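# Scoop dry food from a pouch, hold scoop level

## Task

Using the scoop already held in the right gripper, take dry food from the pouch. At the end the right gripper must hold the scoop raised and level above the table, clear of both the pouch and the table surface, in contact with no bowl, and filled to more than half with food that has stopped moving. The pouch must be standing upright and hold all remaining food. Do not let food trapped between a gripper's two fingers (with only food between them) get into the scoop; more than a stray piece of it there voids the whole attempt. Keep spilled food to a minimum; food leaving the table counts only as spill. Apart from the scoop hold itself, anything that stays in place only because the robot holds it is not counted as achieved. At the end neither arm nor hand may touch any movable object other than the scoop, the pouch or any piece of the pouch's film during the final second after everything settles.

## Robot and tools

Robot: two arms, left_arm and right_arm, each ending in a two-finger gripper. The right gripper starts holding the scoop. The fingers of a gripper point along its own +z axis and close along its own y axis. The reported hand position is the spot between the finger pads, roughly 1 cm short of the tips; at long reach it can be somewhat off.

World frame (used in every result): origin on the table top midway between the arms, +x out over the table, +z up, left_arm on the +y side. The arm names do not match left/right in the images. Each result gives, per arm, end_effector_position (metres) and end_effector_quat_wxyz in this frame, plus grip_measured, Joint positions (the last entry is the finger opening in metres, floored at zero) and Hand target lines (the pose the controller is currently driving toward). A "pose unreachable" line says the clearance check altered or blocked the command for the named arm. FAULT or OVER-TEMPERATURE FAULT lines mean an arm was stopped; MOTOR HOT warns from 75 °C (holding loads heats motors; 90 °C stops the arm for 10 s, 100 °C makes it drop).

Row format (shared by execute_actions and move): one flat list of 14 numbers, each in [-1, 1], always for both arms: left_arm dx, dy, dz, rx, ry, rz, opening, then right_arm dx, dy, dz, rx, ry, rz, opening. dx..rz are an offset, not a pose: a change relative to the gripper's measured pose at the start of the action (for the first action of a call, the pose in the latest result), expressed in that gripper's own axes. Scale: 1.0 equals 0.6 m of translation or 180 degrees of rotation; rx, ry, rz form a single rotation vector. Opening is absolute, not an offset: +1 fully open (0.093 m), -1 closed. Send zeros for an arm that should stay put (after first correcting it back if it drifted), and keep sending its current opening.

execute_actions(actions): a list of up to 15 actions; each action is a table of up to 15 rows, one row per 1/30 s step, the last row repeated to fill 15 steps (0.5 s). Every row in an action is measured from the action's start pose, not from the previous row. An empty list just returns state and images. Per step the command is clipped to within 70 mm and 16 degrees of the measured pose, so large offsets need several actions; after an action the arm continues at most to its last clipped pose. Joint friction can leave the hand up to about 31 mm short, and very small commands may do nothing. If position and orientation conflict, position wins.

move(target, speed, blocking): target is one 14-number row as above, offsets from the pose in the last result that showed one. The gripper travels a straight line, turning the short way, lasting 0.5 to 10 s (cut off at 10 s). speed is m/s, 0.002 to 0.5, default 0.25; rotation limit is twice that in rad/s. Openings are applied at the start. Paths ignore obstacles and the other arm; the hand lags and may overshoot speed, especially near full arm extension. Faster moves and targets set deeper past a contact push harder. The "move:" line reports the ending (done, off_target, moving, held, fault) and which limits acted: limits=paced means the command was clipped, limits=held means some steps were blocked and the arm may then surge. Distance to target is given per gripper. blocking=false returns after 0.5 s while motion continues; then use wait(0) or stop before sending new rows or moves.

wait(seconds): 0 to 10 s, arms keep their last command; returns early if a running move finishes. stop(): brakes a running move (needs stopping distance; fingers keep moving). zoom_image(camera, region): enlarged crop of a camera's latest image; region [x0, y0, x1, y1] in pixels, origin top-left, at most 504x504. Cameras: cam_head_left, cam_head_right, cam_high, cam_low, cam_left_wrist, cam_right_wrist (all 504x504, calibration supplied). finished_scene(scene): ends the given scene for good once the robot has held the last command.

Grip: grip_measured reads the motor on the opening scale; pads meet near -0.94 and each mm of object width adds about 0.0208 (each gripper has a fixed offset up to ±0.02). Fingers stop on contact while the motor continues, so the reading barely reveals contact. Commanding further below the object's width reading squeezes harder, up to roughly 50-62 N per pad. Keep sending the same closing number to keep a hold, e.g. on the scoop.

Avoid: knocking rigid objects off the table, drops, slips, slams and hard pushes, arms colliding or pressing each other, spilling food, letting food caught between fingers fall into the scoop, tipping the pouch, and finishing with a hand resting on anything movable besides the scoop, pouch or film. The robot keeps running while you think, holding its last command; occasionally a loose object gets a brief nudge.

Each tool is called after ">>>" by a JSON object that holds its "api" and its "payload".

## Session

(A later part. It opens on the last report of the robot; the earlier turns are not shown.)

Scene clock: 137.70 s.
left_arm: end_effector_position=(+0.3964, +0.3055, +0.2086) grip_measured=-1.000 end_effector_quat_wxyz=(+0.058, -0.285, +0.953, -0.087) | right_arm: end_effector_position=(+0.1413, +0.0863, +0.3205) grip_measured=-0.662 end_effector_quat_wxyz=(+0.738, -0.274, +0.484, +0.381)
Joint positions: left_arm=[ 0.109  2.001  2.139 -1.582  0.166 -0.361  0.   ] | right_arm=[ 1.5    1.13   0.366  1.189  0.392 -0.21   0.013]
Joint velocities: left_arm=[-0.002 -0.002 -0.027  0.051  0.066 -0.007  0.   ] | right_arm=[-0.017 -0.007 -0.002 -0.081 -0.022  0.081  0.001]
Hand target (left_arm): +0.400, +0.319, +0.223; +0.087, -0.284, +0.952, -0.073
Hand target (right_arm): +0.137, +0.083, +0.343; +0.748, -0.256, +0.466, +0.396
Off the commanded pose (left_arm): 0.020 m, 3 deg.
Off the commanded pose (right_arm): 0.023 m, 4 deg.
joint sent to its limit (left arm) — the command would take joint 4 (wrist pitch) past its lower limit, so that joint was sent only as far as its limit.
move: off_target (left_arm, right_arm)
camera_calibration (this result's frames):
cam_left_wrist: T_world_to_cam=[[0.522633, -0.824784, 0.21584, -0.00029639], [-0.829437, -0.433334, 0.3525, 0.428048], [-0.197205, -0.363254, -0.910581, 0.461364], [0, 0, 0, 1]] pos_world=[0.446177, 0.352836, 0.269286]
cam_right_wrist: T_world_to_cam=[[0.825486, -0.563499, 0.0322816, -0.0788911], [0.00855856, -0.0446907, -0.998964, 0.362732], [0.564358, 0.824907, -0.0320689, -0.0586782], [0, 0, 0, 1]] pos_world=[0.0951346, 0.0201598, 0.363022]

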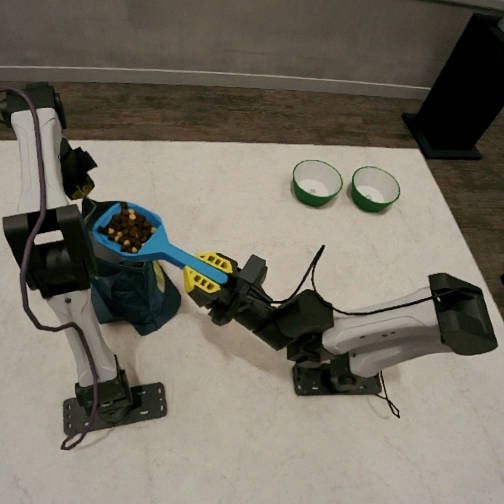

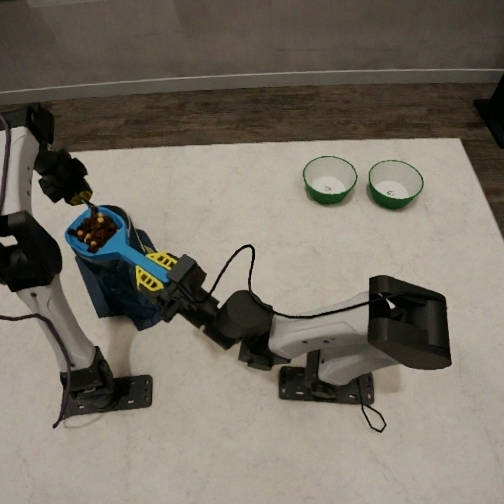

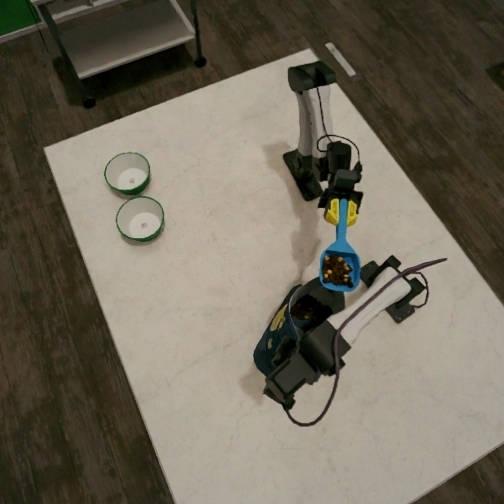

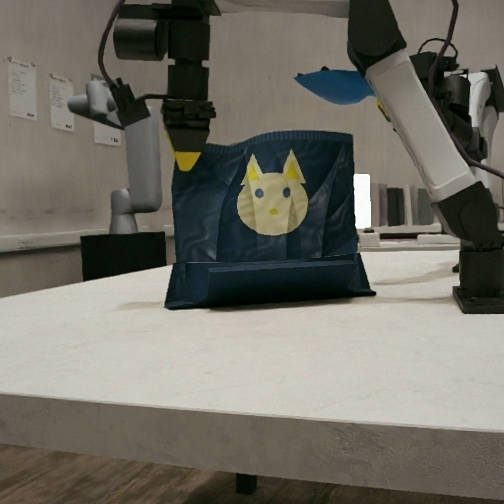

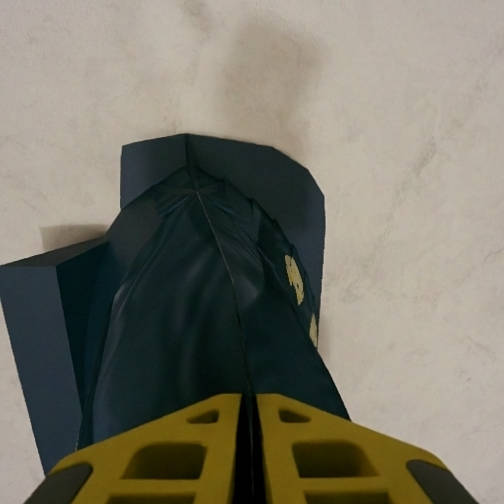

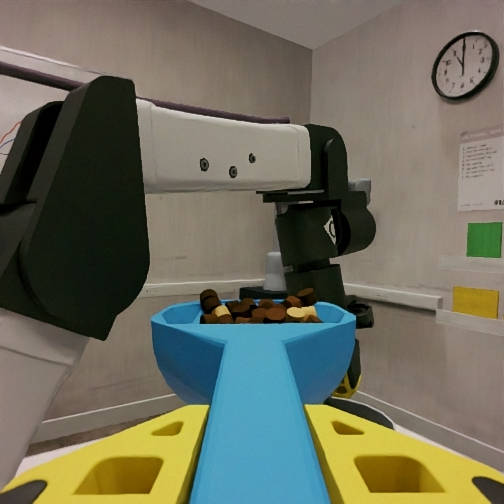

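>>> {"api": "move", "payload": {"target": [0,0,0,0,0,0,0,-0.07,-0.4,-0.092,0.258,-0.01,-0.1,-0.75], "speed": 0.08}}

>>> {"api": "move", "payload": {"target": [0,0,-0.17,0,0,0,0,-0.02,0,0,0,-0.01,0,-0.75], "speed": 0.12}}

Scene clock: 143.77 s.
left_arm: end_effector_position=(+0.4015, +0.3066, +0.2092) grip_measured=-0.002 end_effector_quat_wxyz=(+0.069, -0.283, +0.953, -0.088) | right_arm: end_effector_position=(+0.3036, -0.0992, +0.3269) grip_measured=-0.662 end_effector_quat_wxyz=(+0.827, -0.044, +0.559, +0.042)
Joint positions: left_arm=[ 0.109  2.001  2.139 -1.56   0.166 -0.36   0.045] | right_arm=[ 0.841  0.966  0.322  1.103  0.576 -0.292  0.013]
Joint velocities: left_arm=[ 0.002 -0.007 -0.012  0.037  0.051 -0.066  0.   ] | right_arm=[ 0.022  0.002 -0.022 -0.022  0.007  0.007 -0.001]
Hand target (left_arm): +0.396, +0.305, +0.209; +0.058, -0.285, +0.953, -0.087
Hand target (right_arm): +0.304, -0.104, +0.345; +0.840, -0.026, +0.539, +0.048
Off the commanded pose (left_arm): 0.005 m, 1 deg.
Off the commanded pose (right_arm): 0.021 m, 4 deg.
move: off_target (right_arm)
camera_calibration (this result's frames):
cam_left_wrist: T_world_to_cam=[[0.517052, -0.826424, 0.222891, -0.000880932], [-0.837153, -0.433971, 0.332932, 0.439931], [-0.178415, -0.358737, -0.916229, 0.455562], [0, 0, 0, 1]] pos_world=[0.450024, 0.353616, 0.271128]
cam_right_wrist: T_world_to_cam=[[0.114803, -0.993125, 0.0228637, -0.141379], [-0.0389051, -0.0274932, -0.998865, 0.375553], [0.992626, 0.113783, -0.041794, -0.194494], [0, 0, 0, 1]] pos_world=[0.223901, -0.107952, 0.37023]

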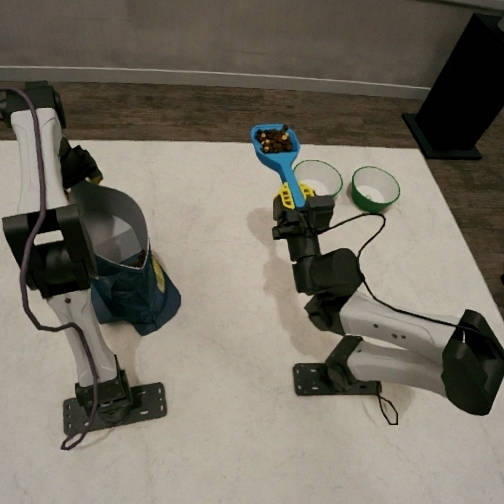

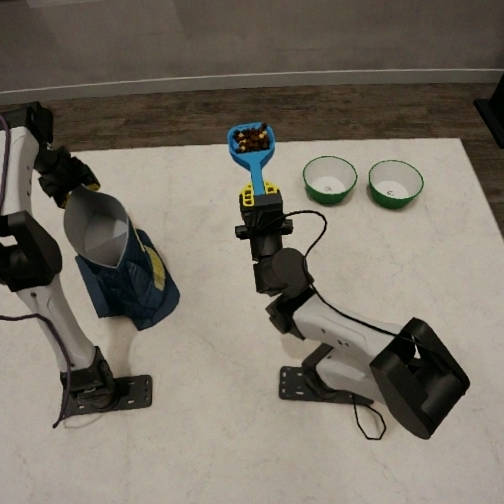

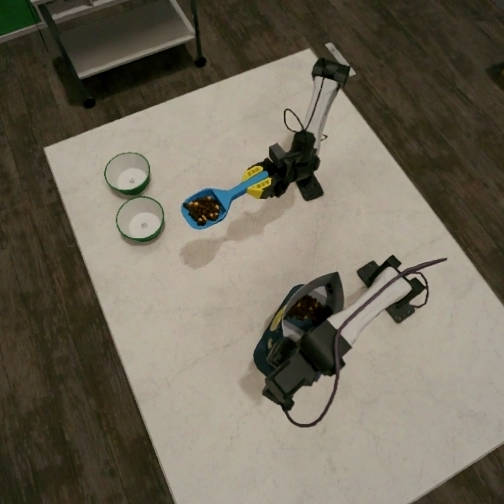

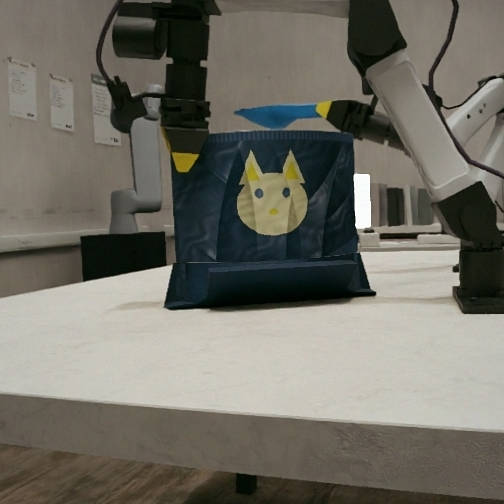

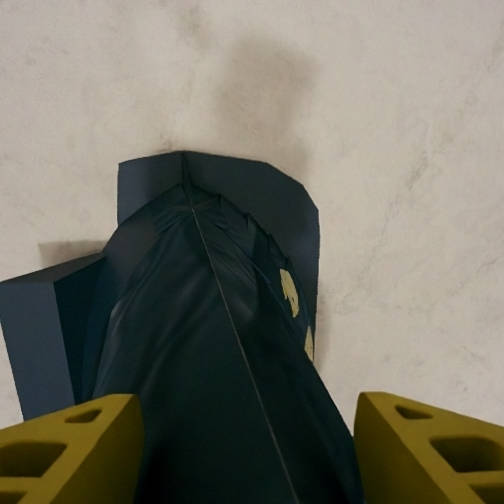

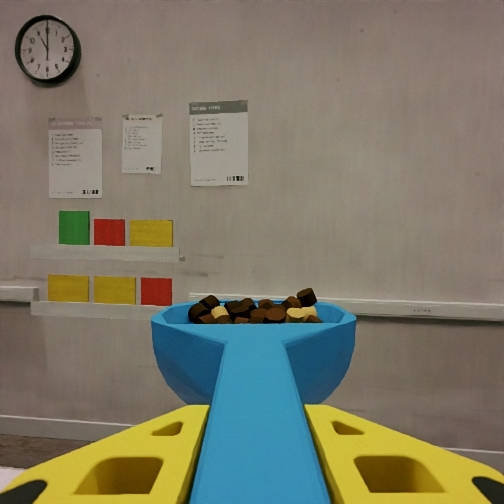

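Scene clock: 144.97 s.
left_arm: end_effector_position=(+0.3844, +0.3175, +0.2950) grip_measured=-0.002 end_effector_quat_wxyz=(+0.188, -0.287, +0.935, -0.094) | right_arm: end_effector_position=(+0.3045, -0.0983, +0.3244) grip_measured=-0.662 end_effector_quat_wxyz=(+0.824, -0.053, +0.563, +0.033)
Joint positions: left_arm=[ 0.15   1.845  2.239 -1.578  0.175 -0.36   0.045] | right_arm=[ 0.841  0.966  0.322  1.09   0.576 -0.308  0.013]
Joint velocities: left_arm=[ 0.002  0.002 -0.007 -0.022  0.037  0.007  0.001] | right_arm=[ 0.017  0.002 -0.007 -0.037 -0.007  0.007 -0.001]
Hand target (left_arm): +0.382, +0.319, +0.306; +0.203, -0.287, +0.931, -0.098
Hand target (right_arm): +0.299, -0.100, +0.338; +0.836, -0.044, +0.546, +0.043
Off the commanded pose (left_arm): 0.014 m, 14 deg.
Off the commanded pose (right_arm): 0.015 m, 3 deg.
joint sent to its limit (left arm) — the command would take joint 4 (wrist pitch) past its lower limit, so that joint was sent only as far as its limit.
move: off_target (left_arm, right_arm)
camera_calibration (this result's frames):
cam_left_wrist: T_world_to_cam=[[0.488258, -0.820252, 0.297977, -0.0152289], [-0.871114, -0.478654, 0.109777, 0.49482], [0.0525833, -0.313171, -0.94824, 0.441264], [0, 0, 0, 1]] pos_world=[0.415277, 0.362548, 0.368643]
cam_right_wrist: T_world_to_cam=[[0.1091, -0.99296, 0.0461326, -0.146363], [-0.046836, -0.051493, -0.997574, 0.372668], [0.992927, 0.106675, -0.0521242, -0.193046], [0, 0, 0, 1]] pos_world=[0.225103, -0.105549, 0.368454]

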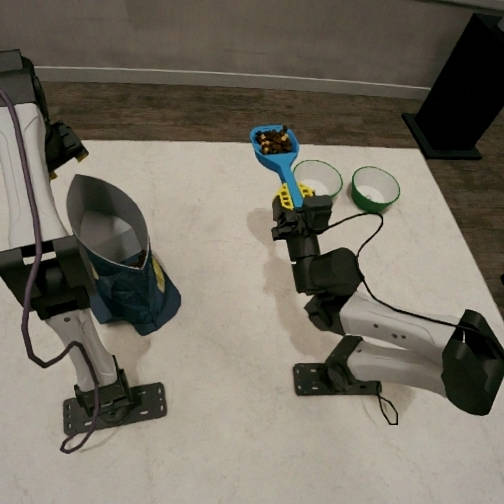

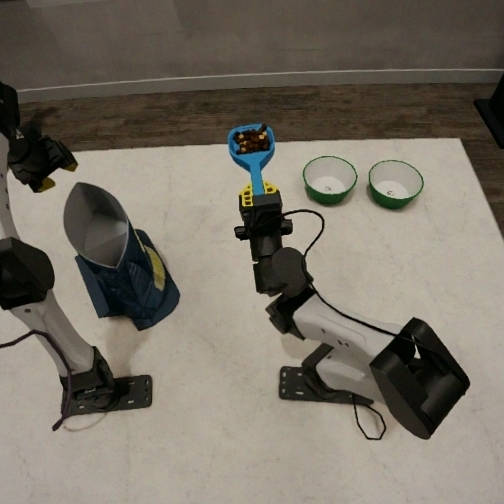

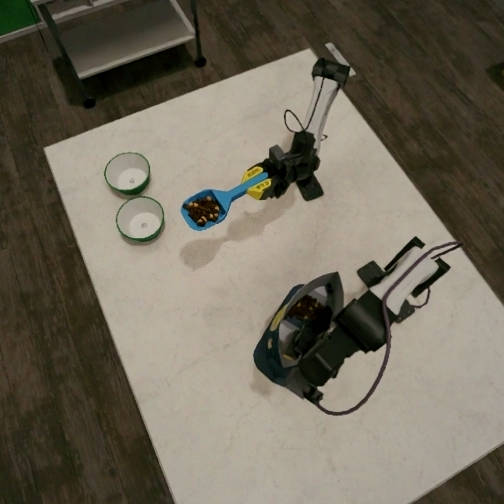

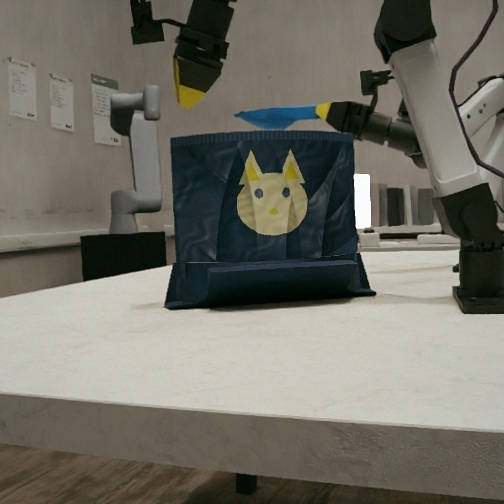

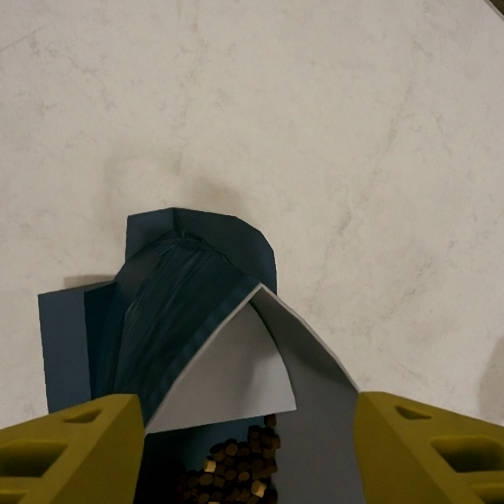

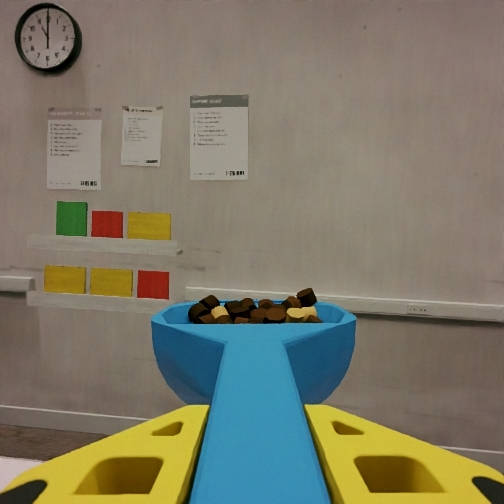

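>>> {"api": "move", "payload": {"target": [0,0,0,0,0,0,0,-0.025,0,0,0,-0.032,0.025,-0.75], "speed": 0.05}}

>>> {"api": "zoom_image", "payload": {"camera": "cam_high", "region": [160,160,260,260]}}

Scene clock: 146.90 s.
left_arm: end_effector_position=(+0.3843, +0.3173, +0.2950) grip_measured=-0.002 end_effector_quat_wxyz=(+0.187, -0.287, +0.935, -0.094) | right_arm: end_effector_position=(+0.3011, -0.0983, +0.3388) grip_measured=-0.662 end_effector_quat_wxyz=(+0.845, -0.030, +0.530, +0.060)
Joint positions: left_arm=[ 0.15   1.845  2.239 -1.578  0.176 -0.36   0.045] | right_arm=[ 0.841  1.016  0.322  1.234  0.559 -0.293  0.013]
Joint velocities: left_arm=[-0.007  0.007 -0.002 -0.022  0.022 -0.066 -0.001] | right_arm=[ 0.012 -0.007  0.002 -0.007  0.022  0.022  0.   ]
Hand target (left_arm): +0.384, +0.317, +0.295; +0.188, -0.287, +0.934, -0.094
Hand target (right_arm): +0.299, -0.098, +0.338; +0.849, -0.029, +0.523, +0.068
Off the commanded pose (left_arm): 0.000 m, 0 deg.
Off the commanded pose (right_arm): 0.002 m, 1 deg.
move: done
camera_calibration (this result's frames):
cam_left_wrist: T_world_to_cam=[[0.488075, -0.820159, 0.298532, -0.015441], [-0.871232, -0.478317, 0.110306, 0.494485], [0.0523243, -0.313929, -0.948004, 0.441478], [0, 0, 0, 1]] pos_world=[0.415248, 0.362449, 0.368588]
cam_right_wrist: T_world_to_cam=[[0.12865, -0.991536, -0.0174651, -0.130852], [0.025892, 0.0209638, -0.999445, 0.372804], [0.991352, 0.128126, 0.0283698, -0.213532], [0, 0, 0, 1]] pos_world=[0.218867, -0.110201, 0.376369]

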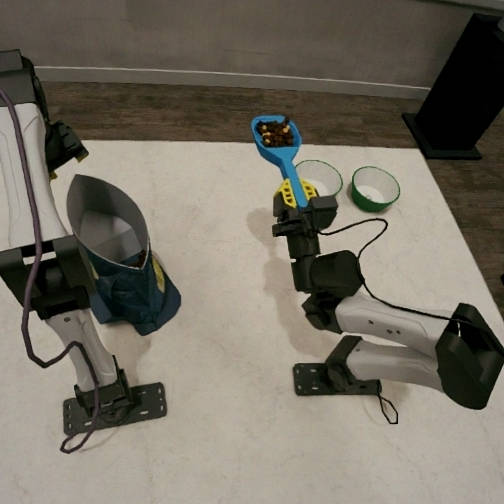

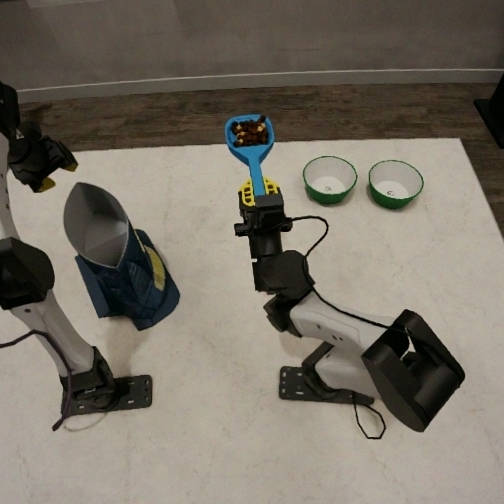

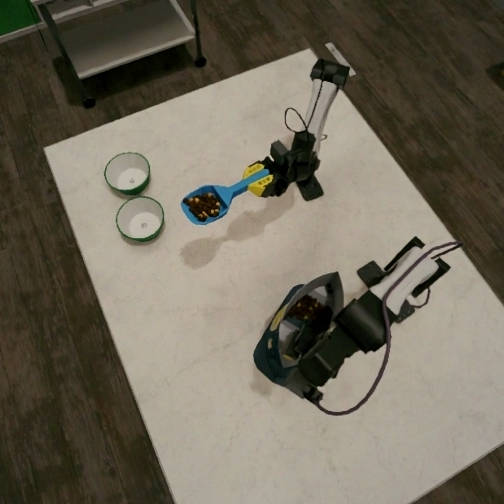

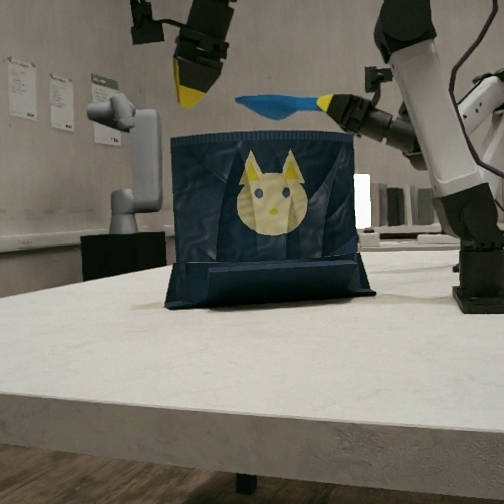

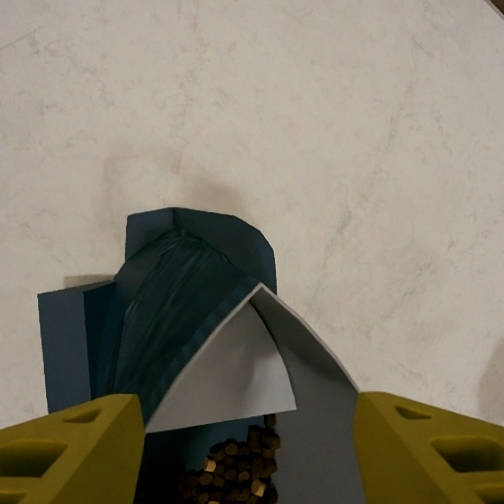

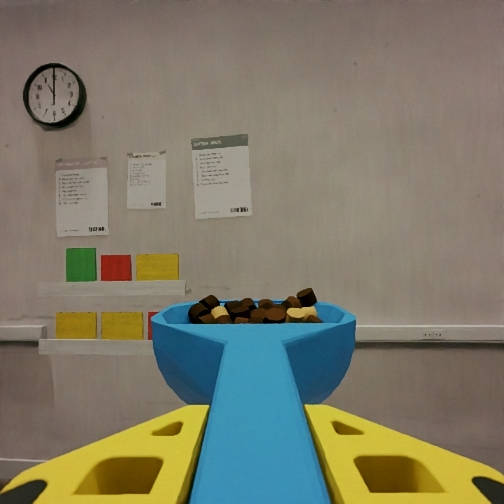

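Region (160, 160, 260, 260) of cam_high's 504x504 image, scaled by 5.040, with more detail than that image has.

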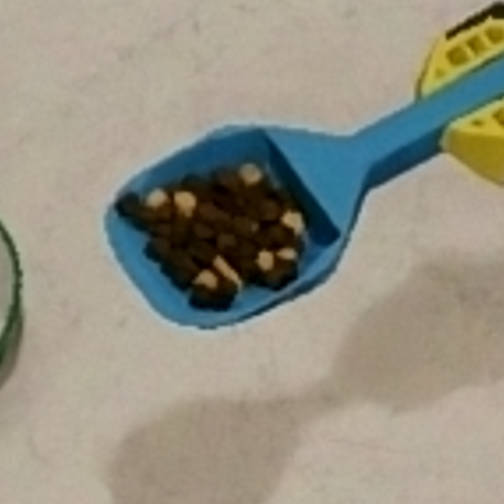

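>>> {"api": "finished_scene", "payload": {"scene": 1}}

The scene is finished: the task was done.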